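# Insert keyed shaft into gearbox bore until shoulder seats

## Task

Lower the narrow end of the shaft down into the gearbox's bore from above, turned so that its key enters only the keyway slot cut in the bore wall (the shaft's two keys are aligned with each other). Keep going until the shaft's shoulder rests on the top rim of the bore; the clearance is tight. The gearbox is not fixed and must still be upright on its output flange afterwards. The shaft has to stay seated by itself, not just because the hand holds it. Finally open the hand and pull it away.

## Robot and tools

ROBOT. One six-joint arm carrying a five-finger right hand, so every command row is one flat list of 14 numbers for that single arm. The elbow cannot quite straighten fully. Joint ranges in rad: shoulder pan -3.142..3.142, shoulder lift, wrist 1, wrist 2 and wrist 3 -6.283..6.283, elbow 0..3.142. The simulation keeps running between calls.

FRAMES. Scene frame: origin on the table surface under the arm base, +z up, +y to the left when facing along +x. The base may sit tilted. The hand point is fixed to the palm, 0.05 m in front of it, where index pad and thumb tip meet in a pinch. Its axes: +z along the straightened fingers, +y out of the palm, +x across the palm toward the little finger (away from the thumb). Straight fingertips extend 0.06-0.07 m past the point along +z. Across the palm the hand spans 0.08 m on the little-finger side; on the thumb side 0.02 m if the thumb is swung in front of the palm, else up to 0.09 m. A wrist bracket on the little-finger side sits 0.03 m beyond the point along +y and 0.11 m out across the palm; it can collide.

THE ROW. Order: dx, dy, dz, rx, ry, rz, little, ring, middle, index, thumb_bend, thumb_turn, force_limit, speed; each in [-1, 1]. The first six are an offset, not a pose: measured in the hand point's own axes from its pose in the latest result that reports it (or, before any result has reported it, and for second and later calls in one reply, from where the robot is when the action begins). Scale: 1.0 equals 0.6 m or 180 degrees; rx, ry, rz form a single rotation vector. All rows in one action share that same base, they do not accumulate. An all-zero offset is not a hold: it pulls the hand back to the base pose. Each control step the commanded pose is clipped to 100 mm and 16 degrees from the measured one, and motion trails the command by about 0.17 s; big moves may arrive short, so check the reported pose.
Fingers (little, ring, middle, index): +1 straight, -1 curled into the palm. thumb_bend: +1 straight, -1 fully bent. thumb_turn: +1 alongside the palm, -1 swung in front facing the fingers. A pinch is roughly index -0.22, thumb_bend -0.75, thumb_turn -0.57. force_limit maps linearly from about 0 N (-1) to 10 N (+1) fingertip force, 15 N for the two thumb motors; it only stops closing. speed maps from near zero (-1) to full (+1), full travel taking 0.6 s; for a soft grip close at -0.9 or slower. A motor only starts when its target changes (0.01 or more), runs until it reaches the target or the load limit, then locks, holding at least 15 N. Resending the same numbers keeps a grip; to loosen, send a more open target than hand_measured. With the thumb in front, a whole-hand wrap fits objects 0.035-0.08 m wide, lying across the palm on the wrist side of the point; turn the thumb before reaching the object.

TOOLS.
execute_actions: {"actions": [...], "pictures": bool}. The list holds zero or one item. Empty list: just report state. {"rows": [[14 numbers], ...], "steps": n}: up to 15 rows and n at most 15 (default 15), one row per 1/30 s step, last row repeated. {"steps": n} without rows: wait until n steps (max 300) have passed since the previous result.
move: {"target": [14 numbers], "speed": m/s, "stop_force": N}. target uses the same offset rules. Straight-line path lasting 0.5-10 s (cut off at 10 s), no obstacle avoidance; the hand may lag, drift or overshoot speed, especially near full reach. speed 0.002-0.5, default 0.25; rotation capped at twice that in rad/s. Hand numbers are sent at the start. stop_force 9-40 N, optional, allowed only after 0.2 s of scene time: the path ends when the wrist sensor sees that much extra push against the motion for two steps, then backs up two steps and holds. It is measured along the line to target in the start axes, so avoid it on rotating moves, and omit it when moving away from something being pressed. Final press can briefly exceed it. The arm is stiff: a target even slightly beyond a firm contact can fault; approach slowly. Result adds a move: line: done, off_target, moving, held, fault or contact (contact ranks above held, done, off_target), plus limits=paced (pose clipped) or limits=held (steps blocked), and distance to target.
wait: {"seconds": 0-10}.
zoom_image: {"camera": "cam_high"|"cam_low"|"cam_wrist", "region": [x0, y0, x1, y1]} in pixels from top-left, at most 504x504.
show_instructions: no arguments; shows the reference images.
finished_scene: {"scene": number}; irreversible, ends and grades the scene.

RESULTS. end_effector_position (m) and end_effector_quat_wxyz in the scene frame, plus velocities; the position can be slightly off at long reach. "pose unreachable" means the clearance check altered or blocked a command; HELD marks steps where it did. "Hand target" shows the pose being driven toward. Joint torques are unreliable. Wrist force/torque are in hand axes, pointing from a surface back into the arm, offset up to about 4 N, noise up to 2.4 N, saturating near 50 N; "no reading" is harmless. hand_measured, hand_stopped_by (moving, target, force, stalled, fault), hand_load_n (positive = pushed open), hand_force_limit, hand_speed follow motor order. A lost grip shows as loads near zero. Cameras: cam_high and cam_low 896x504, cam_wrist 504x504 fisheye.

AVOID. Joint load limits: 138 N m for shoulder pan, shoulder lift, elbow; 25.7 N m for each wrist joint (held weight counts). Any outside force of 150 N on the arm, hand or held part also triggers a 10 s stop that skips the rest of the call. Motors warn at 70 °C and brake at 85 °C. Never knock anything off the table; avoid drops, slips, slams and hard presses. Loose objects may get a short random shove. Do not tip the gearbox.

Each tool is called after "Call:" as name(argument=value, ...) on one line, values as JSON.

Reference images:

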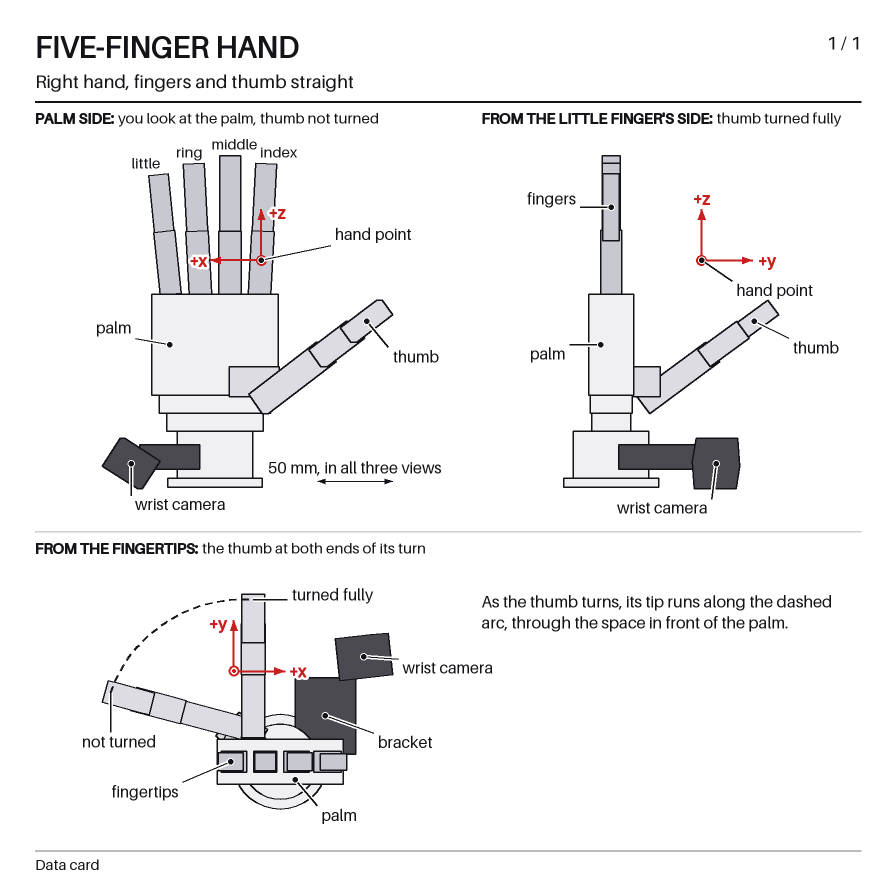

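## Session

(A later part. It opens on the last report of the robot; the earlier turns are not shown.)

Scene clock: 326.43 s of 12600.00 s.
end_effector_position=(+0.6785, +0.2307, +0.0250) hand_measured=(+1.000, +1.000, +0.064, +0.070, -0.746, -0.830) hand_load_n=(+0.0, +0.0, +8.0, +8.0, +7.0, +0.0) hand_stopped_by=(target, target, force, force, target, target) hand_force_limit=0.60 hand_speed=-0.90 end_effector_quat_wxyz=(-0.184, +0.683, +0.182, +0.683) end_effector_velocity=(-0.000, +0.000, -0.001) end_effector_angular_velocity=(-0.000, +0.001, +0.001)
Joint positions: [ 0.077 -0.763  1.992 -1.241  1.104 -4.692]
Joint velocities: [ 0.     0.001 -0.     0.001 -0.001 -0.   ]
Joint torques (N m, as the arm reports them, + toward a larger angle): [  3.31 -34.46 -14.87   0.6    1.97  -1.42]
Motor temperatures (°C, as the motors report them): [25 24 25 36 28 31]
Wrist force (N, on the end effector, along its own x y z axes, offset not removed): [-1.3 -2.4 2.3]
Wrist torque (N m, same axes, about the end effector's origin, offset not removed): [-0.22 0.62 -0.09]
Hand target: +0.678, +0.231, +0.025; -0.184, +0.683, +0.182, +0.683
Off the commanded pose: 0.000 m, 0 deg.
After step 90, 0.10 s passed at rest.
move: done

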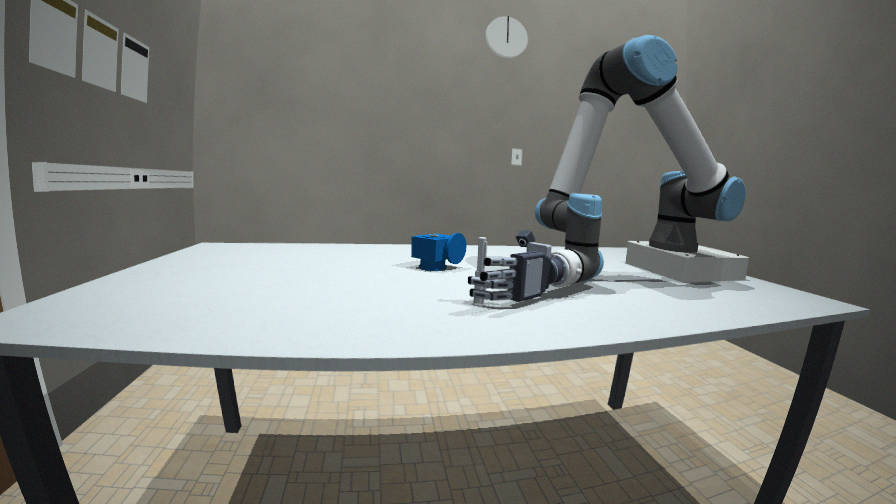

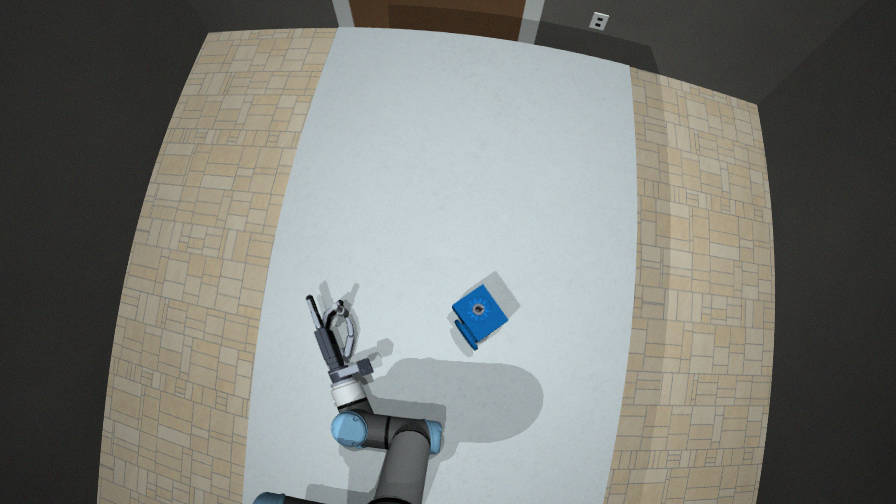

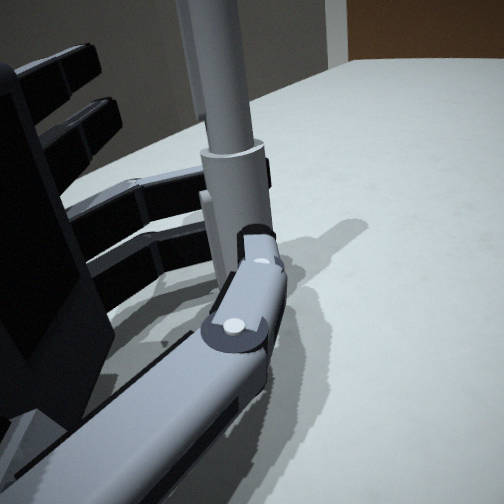

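Good. Tighten and lift.

Call:
move(target=[0.34,0,0,0,0,0,1,1,-0.35,-0.35,-0.75,-0.83,1,-0.92], speed=0.12)

Call:
zoom_image(camera="cam_low", region=[460, 290, 500, 330])

Scene clock: 332.40 s of 12600.00 s.
end_effector_position=(+0.6789, +0.2303, +0.2288) hand_measured=(+1.000, +1.000, +0.050, +0.060, -0.742, -0.830) hand_load_n=(+0.0, +0.0, +10.0, +10.0, +12.0, +1.0) hand_stopped_by=(target, target, force, force, target, target) hand_force_limit=1.00 hand_speed=-0.92 end_effector_quat_wxyz=(-0.184, +0.683, +0.182, +0.683) end_effector_velocity=(+0.000, -0.001, +0.003) end_effector_angular_velocity=(-0.001, -0.001, -0.001)
Joint positions: [ 0.069 -1.205  1.961 -0.768  1.096 -4.692]
Joint velocities: [-0.001 -0.006 -0.003  0.008  0.    -0.001]
Joint torques (N m, as the arm reports them, + toward a larger angle): [ -8.98 -44.17 -24.52  -0.13  -2.78  -1.76]
Motor temperatures (°C, as the motors report them): [25 24 25 36 28 31]
Wrist force (N, on the end effector, along its own x y z axes, offset not removed): [-4.3 1.6 -2.1]
Wrist torque (N m, same axes, about the end effector's origin, offset not removed): [0.36 0.46 -0.09]
Hand target: +0.679, +0.230, +0.229; -0.184, +0.683, +0.182, +0.683
Off the commanded pose: 0.001 m, 0 deg.
After step 90, 0.70 s passed at rest.
move: done

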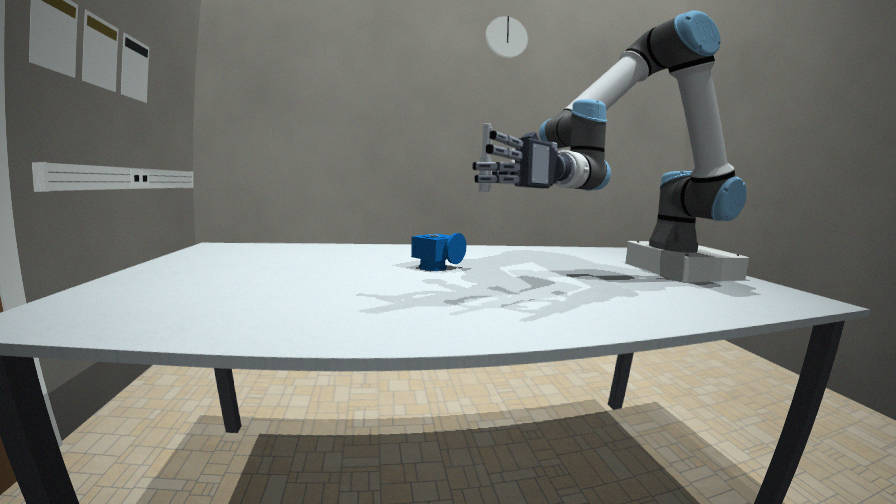

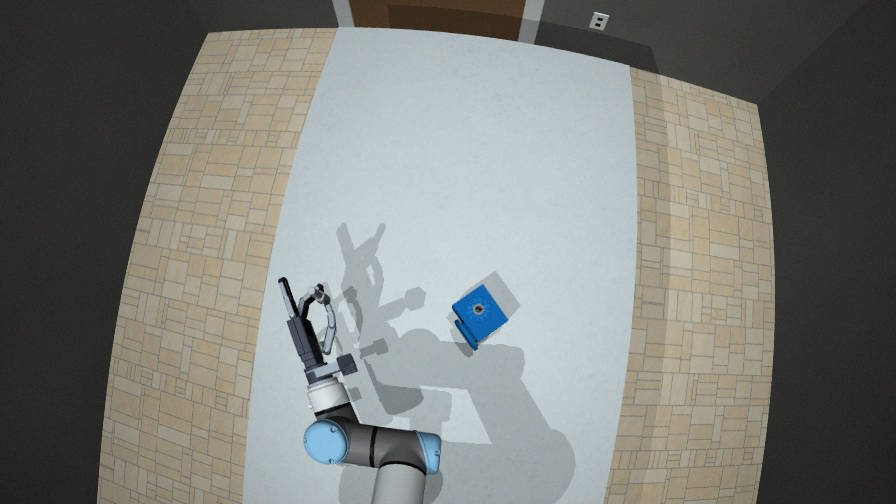

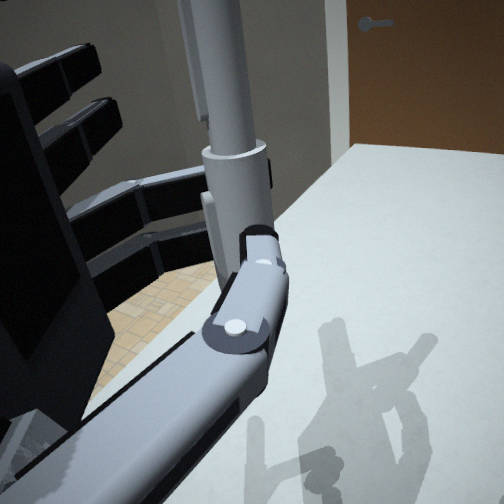

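Region (460, 290, 500, 330) of cam_low's 896x504 image, scaled by 12.600, with more detail than that image has.

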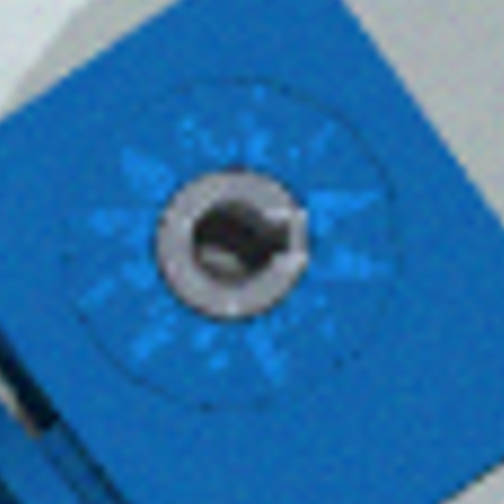

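Call:
move(target=[0,0.453,-0.183,0,0,0.99,1,1,-0.35,-0.35,-0.75,-0.83,1,-0.92], speed=0.3)

Call:
zoom_image(camera="cam_low", region=[440, 250, 540, 350])

Call:
zoom_image(camera="cam_high", region=[380, 150, 510, 280])

Scene clock: 346.50 s of 12600.00 s.
end_effector_position=(+0.7194, -0.0603, +0.2277) hand_measured=(+1.000, +1.000, +0.050, +0.060, -0.742, -0.830) hand_load_n=(+0.0, +0.0, +10.5, +9.5, +12.0, +0.0) hand_stopped_by=(target, target, force, force, target, target) hand_force_limit=1.00 hand_speed=-0.92 end_effector_quat_wxyz=(+0.685, -0.194, +0.681, +0.172) end_effector_velocity=(-0.000, -0.001, -0.000) end_effector_angular_velocity=(+0.019, +0.001, -0.000)
Joint positions: [-0.633 -0.867  1.598 -0.751  0.394 -1.573]
Joint velocities: [-0.001  0.002  0.01  -0.035 -0.001  0.039]
Joint torques (N m, as the arm reports them, + toward a larger angle): [ -9.2  -40.88  -9.67  -2.88  -1.8    1.67]
Motor temperatures (°C, as the motors report them): [25 24 25 36 28 31]
Wrist force (N, on the end effector, along its own x y z axes, offset not removed): [0.4 -1.7 -1.0]
Wrist torque (N m, same axes, about the end effector's origin, offset not removed): [-0.22 0.37 -0.26]
Hand target: +0.719, -0.060, +0.228; +0.685, -0.193, +0.680, +0.173
Off the commanded pose: 0.001 m, 0 deg.
After step 90, 5.27 s passed at rest.
move: done

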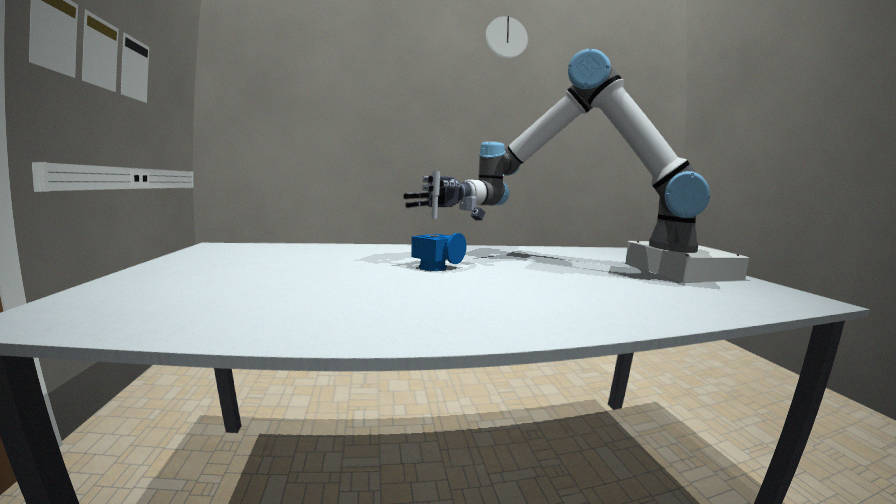

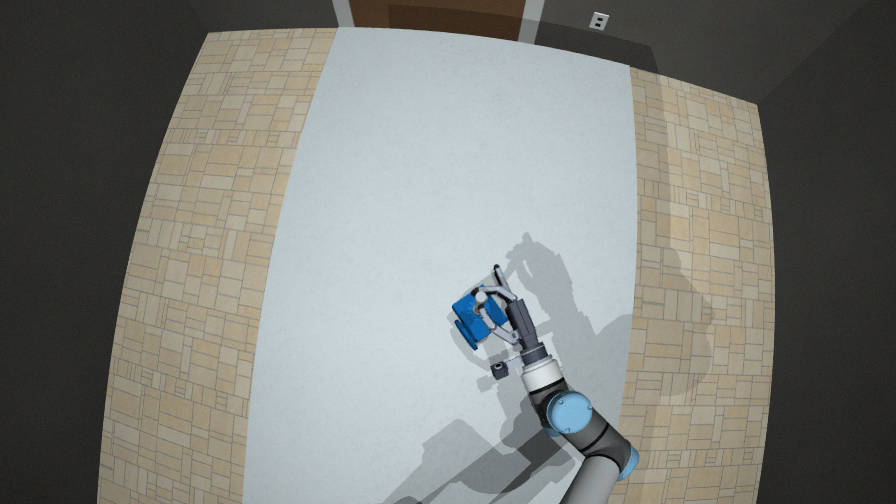

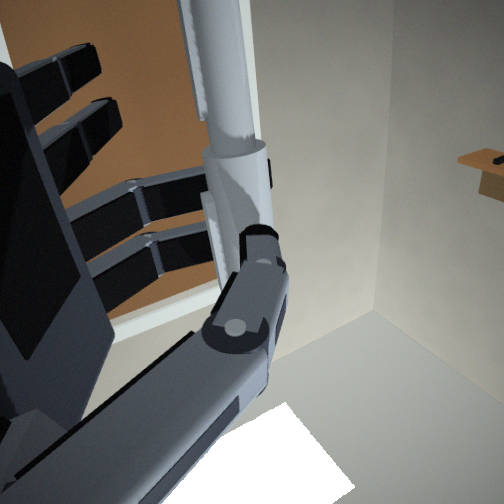

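Region (440, 250, 540, 350) of cam_low's 896x504 image, scaled by 5.040, with more detail than that image has.

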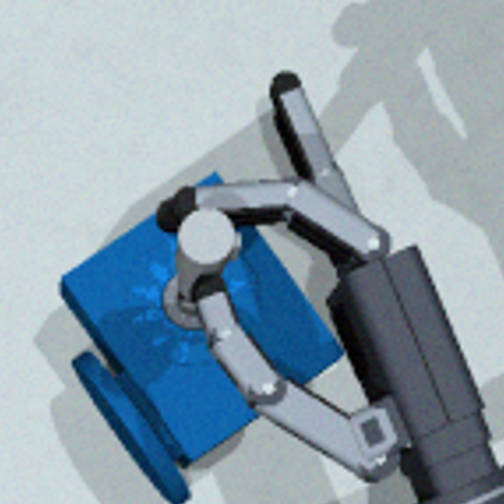

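Region (380, 150, 510, 280) of cam_high's 896x504 image, scaled by 3.877, with more detail than that image has.

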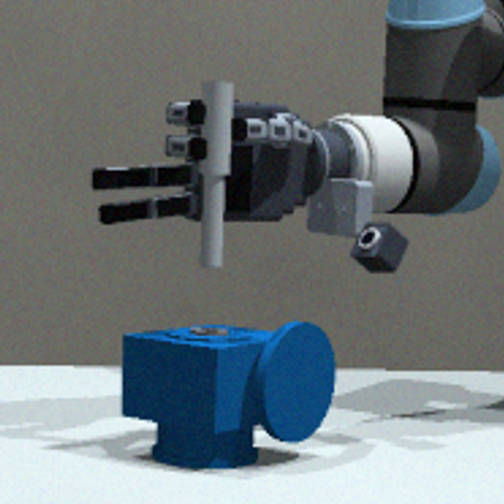

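Call:
move(target=[0.055,0,0,-0.025,0,0.0103,1,1,-0.35,-0.35,-0.75,-0.83,1,-0.92], speed=0.05)

Call:
zoom_image(camera="cam_low", region=[460, 280, 510, 330])

Call:
zoom_image(camera="cam_high", region=[400, 175, 480, 255])

Scene clock: 352.57 s of 12600.00 s.
end_effector_position=(+0.7198, -0.0613, +0.1950) hand_measured=(+1.000, +1.000, +0.050, +0.060, -0.742, -0.830) hand_load_n=(+0.0, +0.0, +10.5, +9.5, +12.0, +0.0) hand_stopped_by=(target, target, force, force, target, target) hand_force_limit=1.00 hand_speed=-0.92 end_effector_quat_wxyz=(+0.674, -0.210, +0.677, +0.209) end_effector_velocity=(+0.000, -0.001, -0.003) end_effector_angular_velocity=(+0.006, +0.004, +0.007)
Joint positions: [-0.637 -0.779  1.542 -0.786  0.313 -1.538]
Joint velocities: [-0.001  0.009 -0.006 -0.003 -0.007  0.007]
Joint torques (N m, as the arm reports them, + toward a larger angle): [ -8.95 -43.19 -23.11  -2.72  -2.87   1.61]
Motor temperatures (°C, as the motors report them): [25 24 25 36 28 31]
Wrist force (N, on the end effector, along its own x y z axes, offset not removed): [1.2 2.6 1.2]
Wrist torque (N m, same axes, about the end effector's origin, offset not removed): [0.37 0.21 0.11]
Hand target: +0.720, -0.061, +0.195; +0.674, -0.210, +0.677, +0.209
Off the commanded pose: 0.000 m, 0 deg.
After step 90, 1.83 s passed at rest.
move: done

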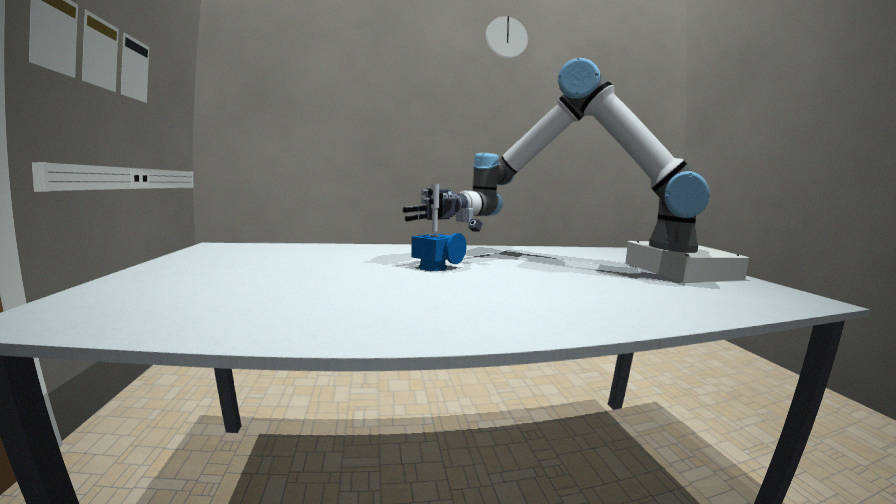

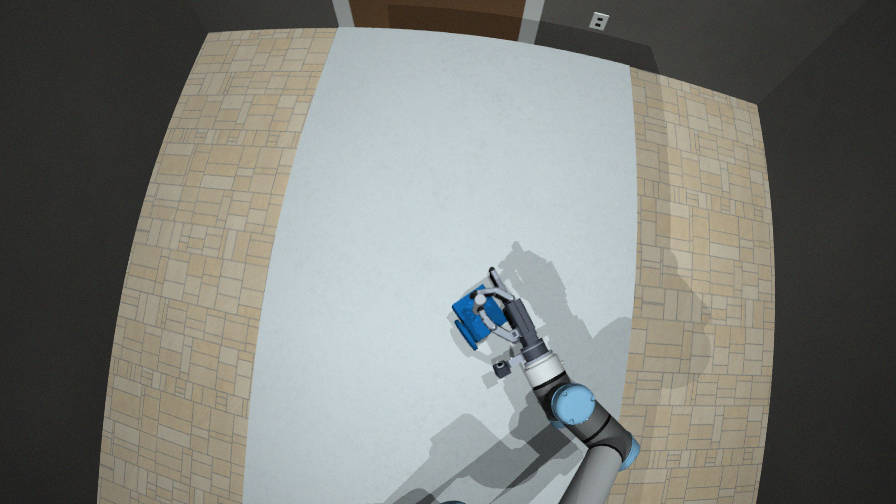

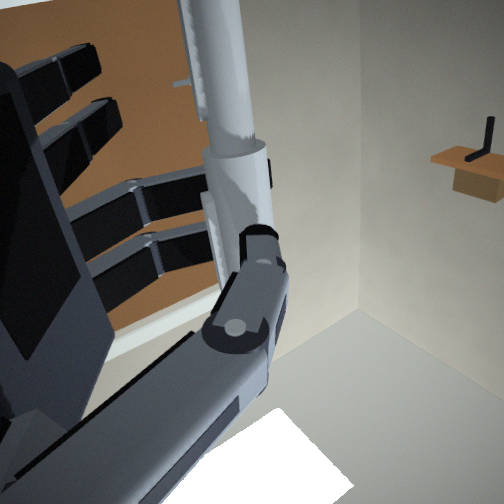

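Region (460, 280, 510, 330) of cam_low's 896x504 image, scaled by 10.080, with more detail than that image has.

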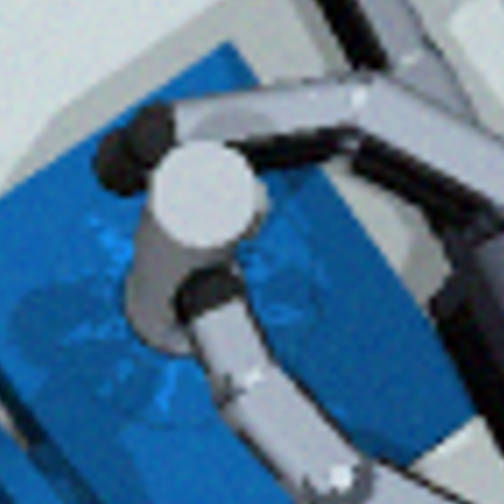

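Region (400, 175, 480, 255) of cam_high's 896x504 image, scaled by 6.300, with more detail than that image has.

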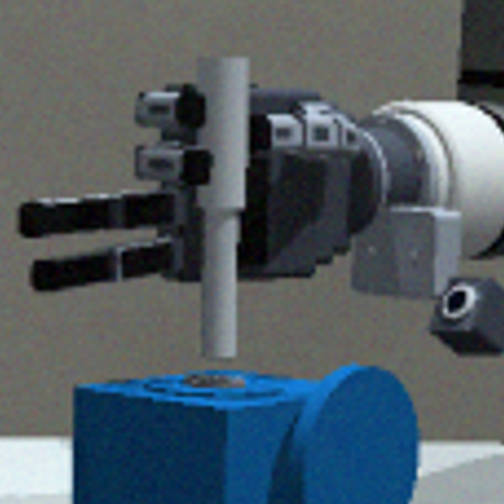

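Call:
move(target=[0.009,-0.0075,-0.004,0,0,0,1,1,-0.35,-0.35,-0.75,-0.83,1,-0.92], speed=0.02)

Call:
zoom_image(camera="cam_low", region=[460, 280, 510, 330])

Call:
zoom_image(camera="cam_high", region=[415, 210, 455, 250])

Scene clock: 368.03 s of 12600.00 s.
end_effector_position=(+0.7203, -0.0661, +0.1898) hand_measured=(+1.000, +1.000, +0.050, +0.060, -0.742, -0.830) hand_load_n=(+0.0, +0.0, +10.5, +9.5, +12.0, +0.0) hand_stopped_by=(target, target, force, force, target, target) hand_force_limit=1.00 hand_speed=-0.92 end_effector_quat_wxyz=(+0.674, -0.210, +0.677, +0.209) end_effector_velocity=(+0.000, -0.002, -0.002) end_effector_angular_velocity=(-0.000, -0.000, -0.000)
Joint positions: [-0.643 -0.766  1.534 -0.791  0.307 -1.537]
Joint velocities: [-0.003  0.004 -0.003 -0.002 -0.002  0.   ]
Joint torques (N m, as the arm reports them, + toward a larger angle): [ -8.93 -44.36 -23.73  -2.38  -2.68  -1.33]
Motor temperatures (°C, as the motors report them): [25 24 25 36 28 31]
Wrist force (N, on the end effector, along its own x y z axes, offset not removed): [-1.0 -0.2 1.0]
Wrist torque (N m, same axes, about the end effector's origin, offset not removed): [-0.12 0.50 -0.17]
Hand target: +0.720, -0.066, +0.190; +0.674, -0.210, +0.677, +0.209
Off the commanded pose: 0.000 m, 0 deg.
After step 90, 11.70 s passed at rest.
move: done

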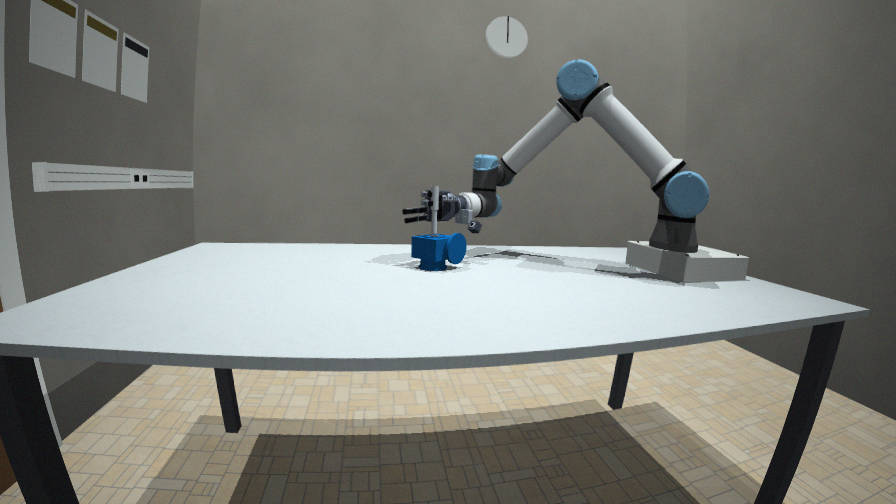

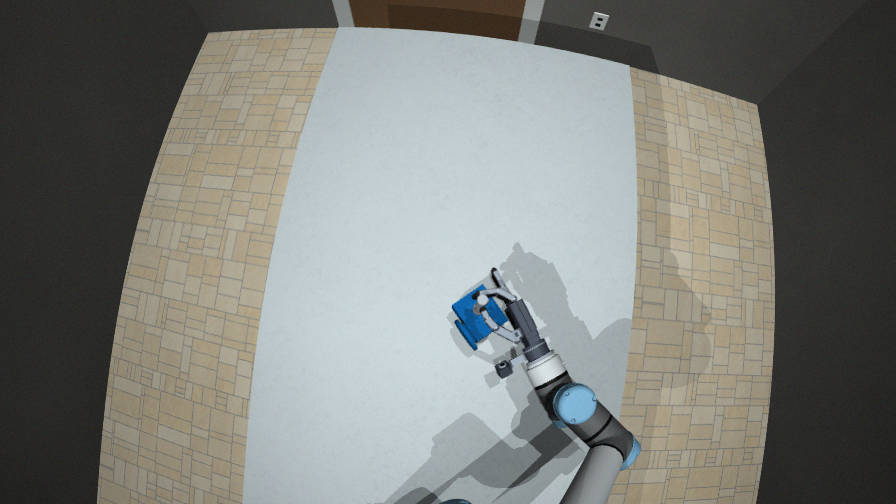

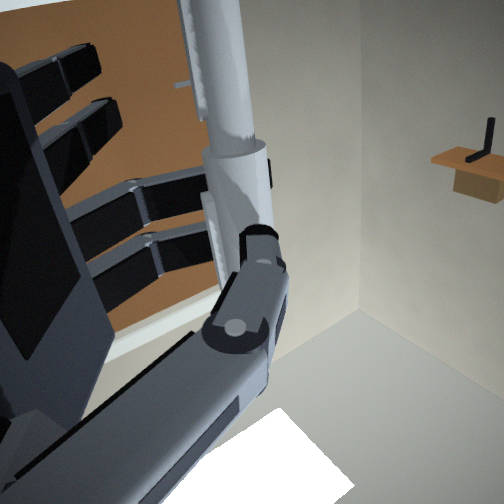

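Region (460, 280, 510, 330) of cam_low's 896x504 image, scaled by 10.080, with more detail than that image has.

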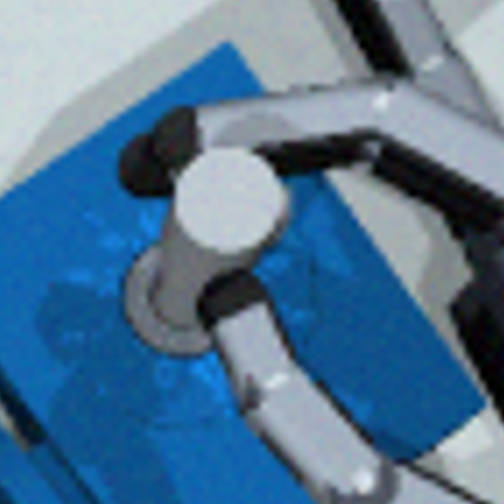

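Region (415, 210, 455, 250) of cam_high's 896x504 image, scaled by 12.600, with more detail than that image has.

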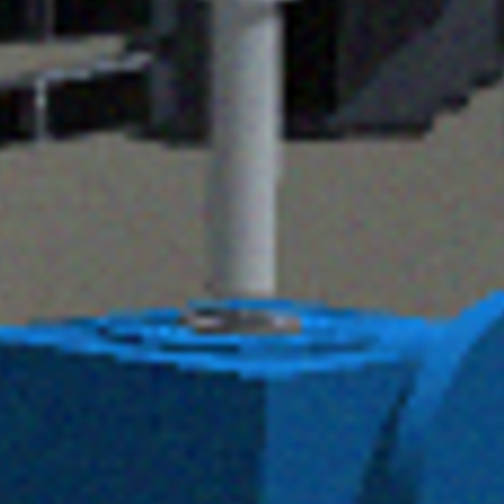

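Call:
move(target=[0.035,-0.0008,0.0004,0,0,0,1,1,-0.35,-0.35,-0.75,-0.83,1,-0.92], speed=0.004, stop_force=9)

Call:
zoom_image(camera="cam_low", region=[460, 280, 510, 330])

Call:
zoom_image(camera="cam_high", region=[415, 210, 455, 250])

Scene clock: 377.00 s of 12600.00 s.
end_effector_position=(+0.7205, -0.0664, +0.1806) hand_measured=(+1.000, +1.000, +0.050, +0.060, -0.742, -0.830) hand_load_n=(+0.0, +0.0, +11.0, +9.5, +12.0, +1.0) hand_stopped_by=(target, target, force, force, target, target) hand_force_limit=1.00 hand_speed=-0.92 end_effector_quat_wxyz=(+0.674, -0.210, +0.677, +0.209) end_effector_velocity=(-0.000, -0.000, +0.001) end_effector_angular_velocity=(+0.002, +0.003, -0.002)
Joint positions: [-0.643 -0.751  1.534 -0.807  0.307 -1.537]
Joint velocities: [-0.001 -0.002  0.     0.005  0.001 -0.   ]
Joint torques (N m, as the arm reports them, + toward a larger angle): [  3.   -50.18  -4.53   2.04   2.19  -1.29]
Motor temperatures (°C, as the motors report them): [25 24 25 36 28 31]
Wrist force (N, on the end effector, along its own x y z axes, offset not removed): [-13.0 2.1 1.1]
Wrist torque (N m, same axes, about the end effector's origin, offset not removed): [0.02 0.03 0.05]
Hand target: +0.720, -0.066, +0.181; +0.674, -0.210, +0.677, +0.209
Off the commanded pose: 0.012 m, 0 deg.
After step 90, 3.33 s passed at rest.
move: contact

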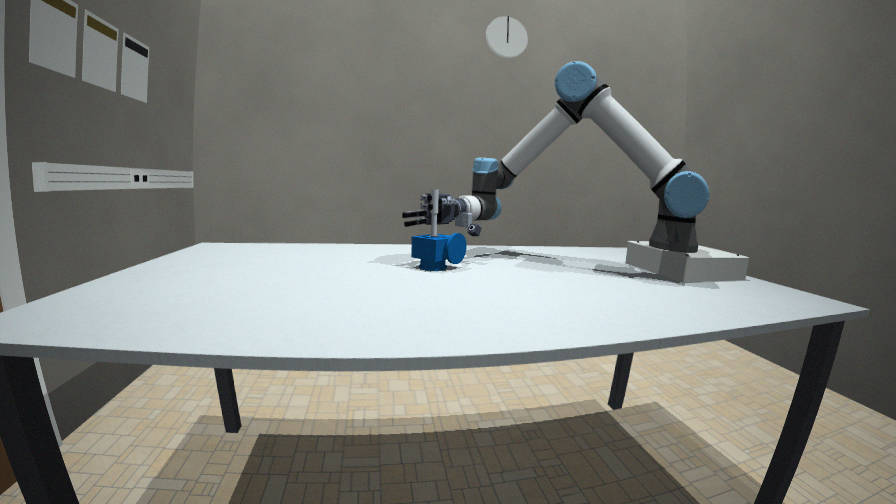

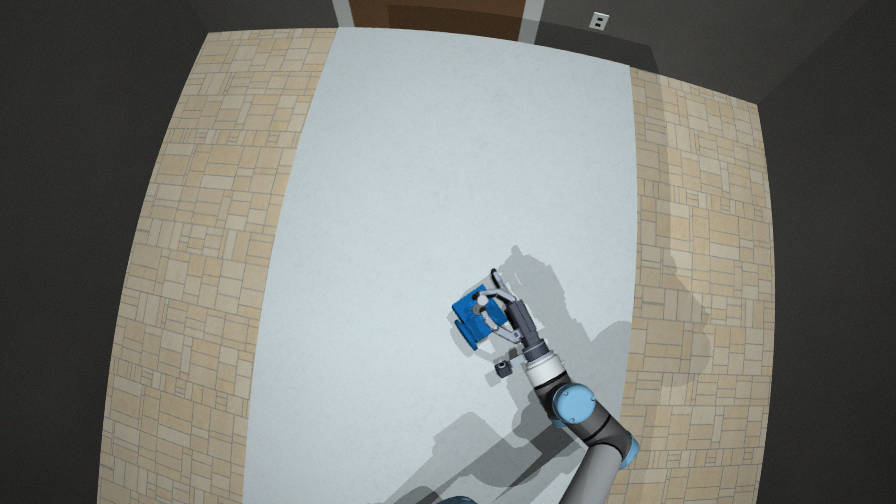

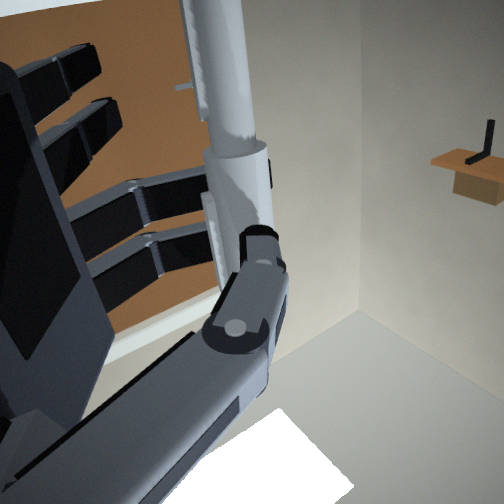

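Region (460, 280, 510, 330) of cam_low's 896x504 image, scaled by 10.080, with more detail than that image has.

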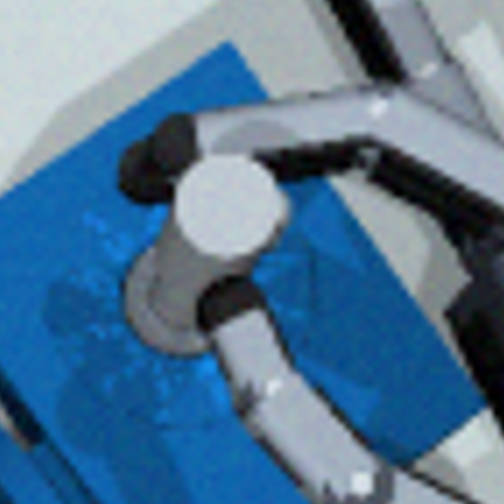

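Region (415, 210, 455, 250) of cam_high's 896x504 image, scaled by 12.600, with more detail than that image has.

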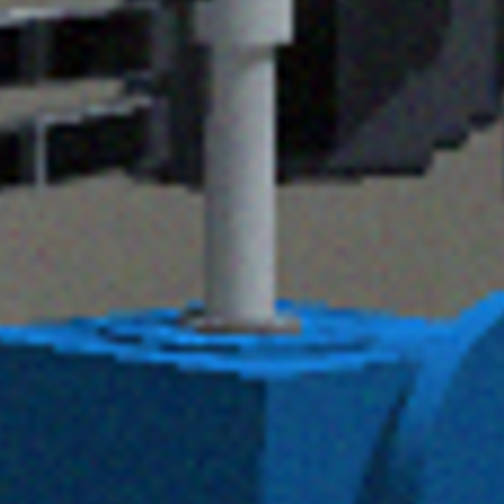

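Call:
move(target=[-0.0015,-0.0016,-0.0008,-0.033,0,0,1,1,-0.35,-0.35,-0.75,-0.83,1,-0.92], speed=0.03)

Call:
move(target=[0.02,0,0,0,0,0,1,1,-0.35,-0.35,-0.75,-0.83,1,-0.92], speed=0.003, stop_force=9)

Call:
zoom_image(camera="cam_low", region=[468, 285, 498, 315])

Scene clock: 390.13 s of 12600.00 s.
end_effector_position=(+0.7206, -0.0674, +0.1814) hand_measured=(+1.000, +1.000, +0.050, +0.060, -0.742, -0.830) hand_load_n=(+0.0, +0.0, +11.0, +8.5, +12.5, -1.0) hand_stopped_by=(target, target, force, force, target, target) hand_force_limit=1.00 hand_speed=-0.92 end_effector_quat_wxyz=(+0.663, -0.244, +0.665, +0.243) end_effector_velocity=(-0.000, -0.000, +0.000) end_effector_angular_velocity=(-0.001, -0.000, +0.017)
Joint positions: [-0.645 -0.709  1.444 -0.775  0.203 -1.521]
Joint velocities: [-0.     0.007 -0.016  0.007 -0.018  0.001]
Joint torques (N m, as the arm reports them, + toward a larger angle): [ -9.17 -46.88 -24.58   1.78  -2.39   1.75]
Motor temperatures (°C, as the motors report them): [25 24 25 36 28 31]
Wrist force (N, on the end effector, along its own x y z axes, offset not removed): [0.4 3.4 0.2]
Wrist torque (N m, same axes, about the end effector's origin, offset not removed): [0.49 0.43 0.17]
Hand target: +0.721, -0.067, +0.181; +0.662, -0.244, +0.665, +0.244
Off the commanded pose: 0.000 m, 0 deg.
After step 90, 8.17 s passed at rest.
move: done

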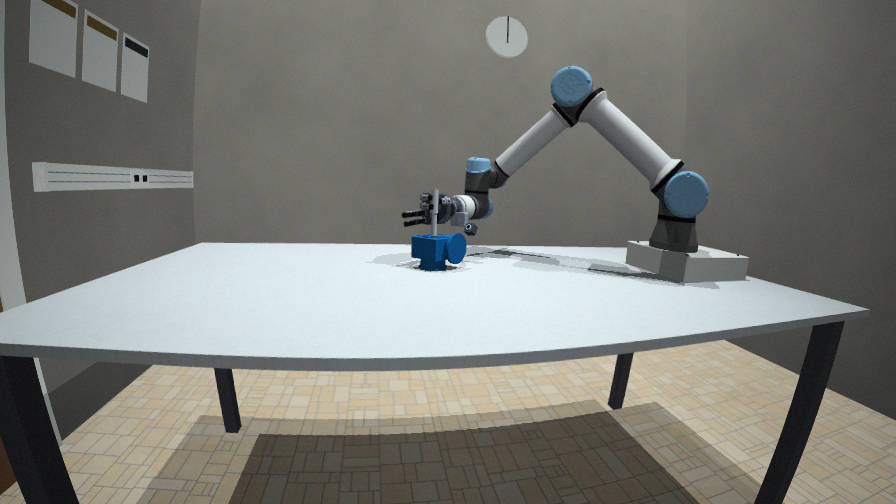

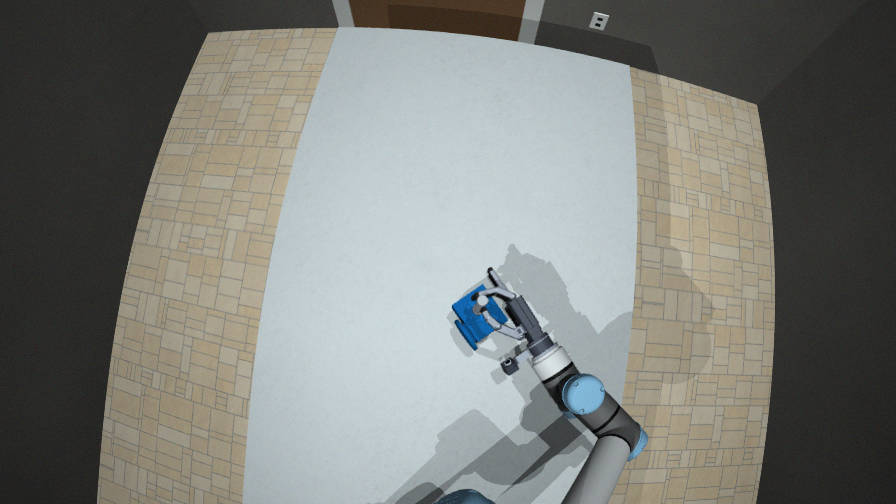

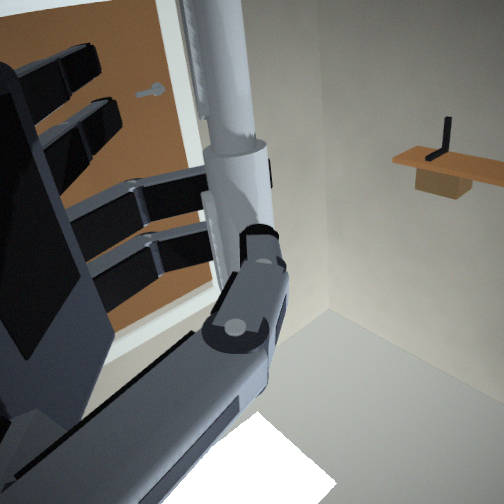

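Scene clock: 390.73 s of 12600.00 s.
end_effector_position=(+0.7206, -0.0674, +0.1807) hand_measured=(+1.000, +1.000, +0.050, +0.060, -0.742, -0.830) hand_load_n=(+0.0, +0.0, +11.0, +9.0, +12.5, +0.5) hand_stopped_by=(target, target, force, force, target, target) hand_force_limit=1.00 hand_speed=-0.92 end_effector_quat_wxyz=(+0.663, -0.244, +0.665, +0.243) end_effector_velocity=(+0.000, +0.001, +0.001) end_effector_angular_velocity=(+0.004, +0.005, +0.000)
Joint positions: [-0.645 -0.708  1.444 -0.776  0.203 -1.521]
Joint velocities: [ 0.001 -0.001  0.     0.004  0.001  0.003]
Joint torques (N m, as the arm reports them, + toward a larger angle): [ -6.6  -52.47 -11.12   1.73   1.22  -2.04]
Motor temperatures (°C, as the motors report them): [25 24 25 36 28 31]
Wrist force (N, on the end effector, along its own x y z axes, offset not removed): [-8.6 2.4 1.5]
Wrist torque (N m, same axes, about the end effector's origin, offset not removed): [0.05 -0.38 0.09]
Hand target: +0.721, -0.067, +0.181; +0.663, -0.244, +0.665, +0.243
Off the commanded pose: 0.011 m, 0 deg.
move: contact

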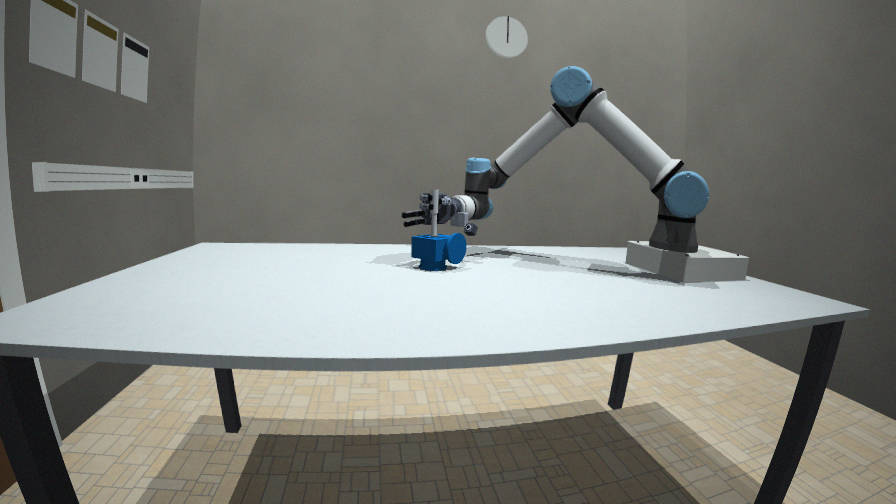

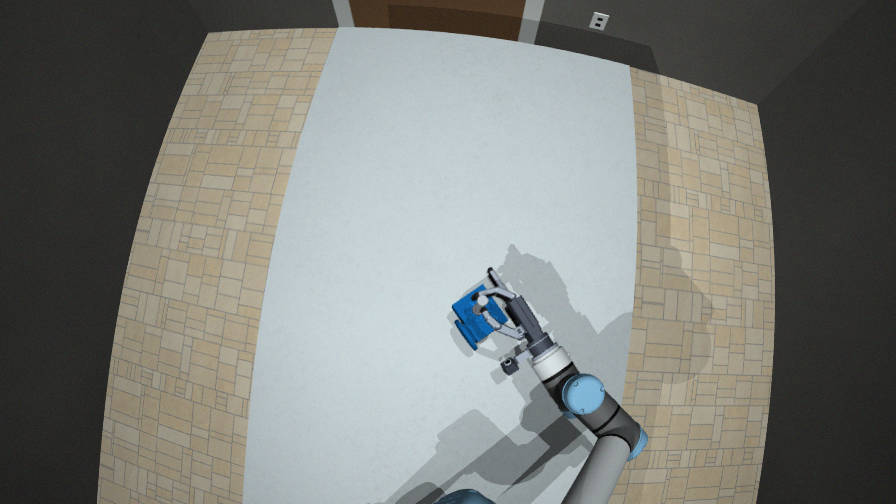

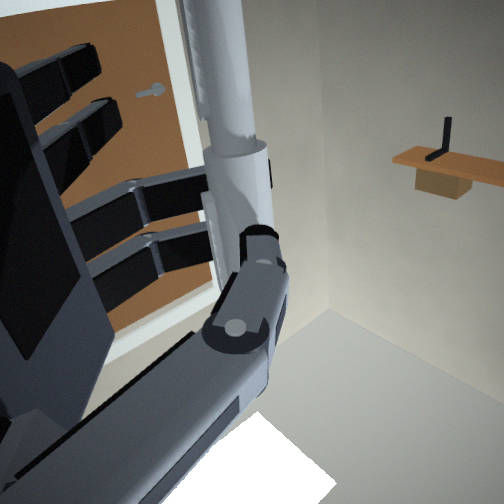

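Region (468, 285, 498, 315) of cam_low's 896x504 image, scaled by 16.800, with more detail than that image has.

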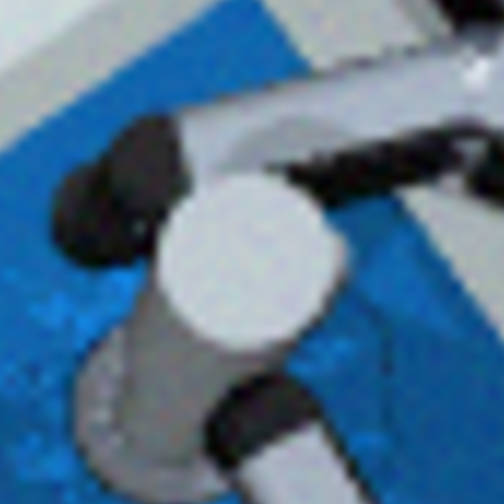

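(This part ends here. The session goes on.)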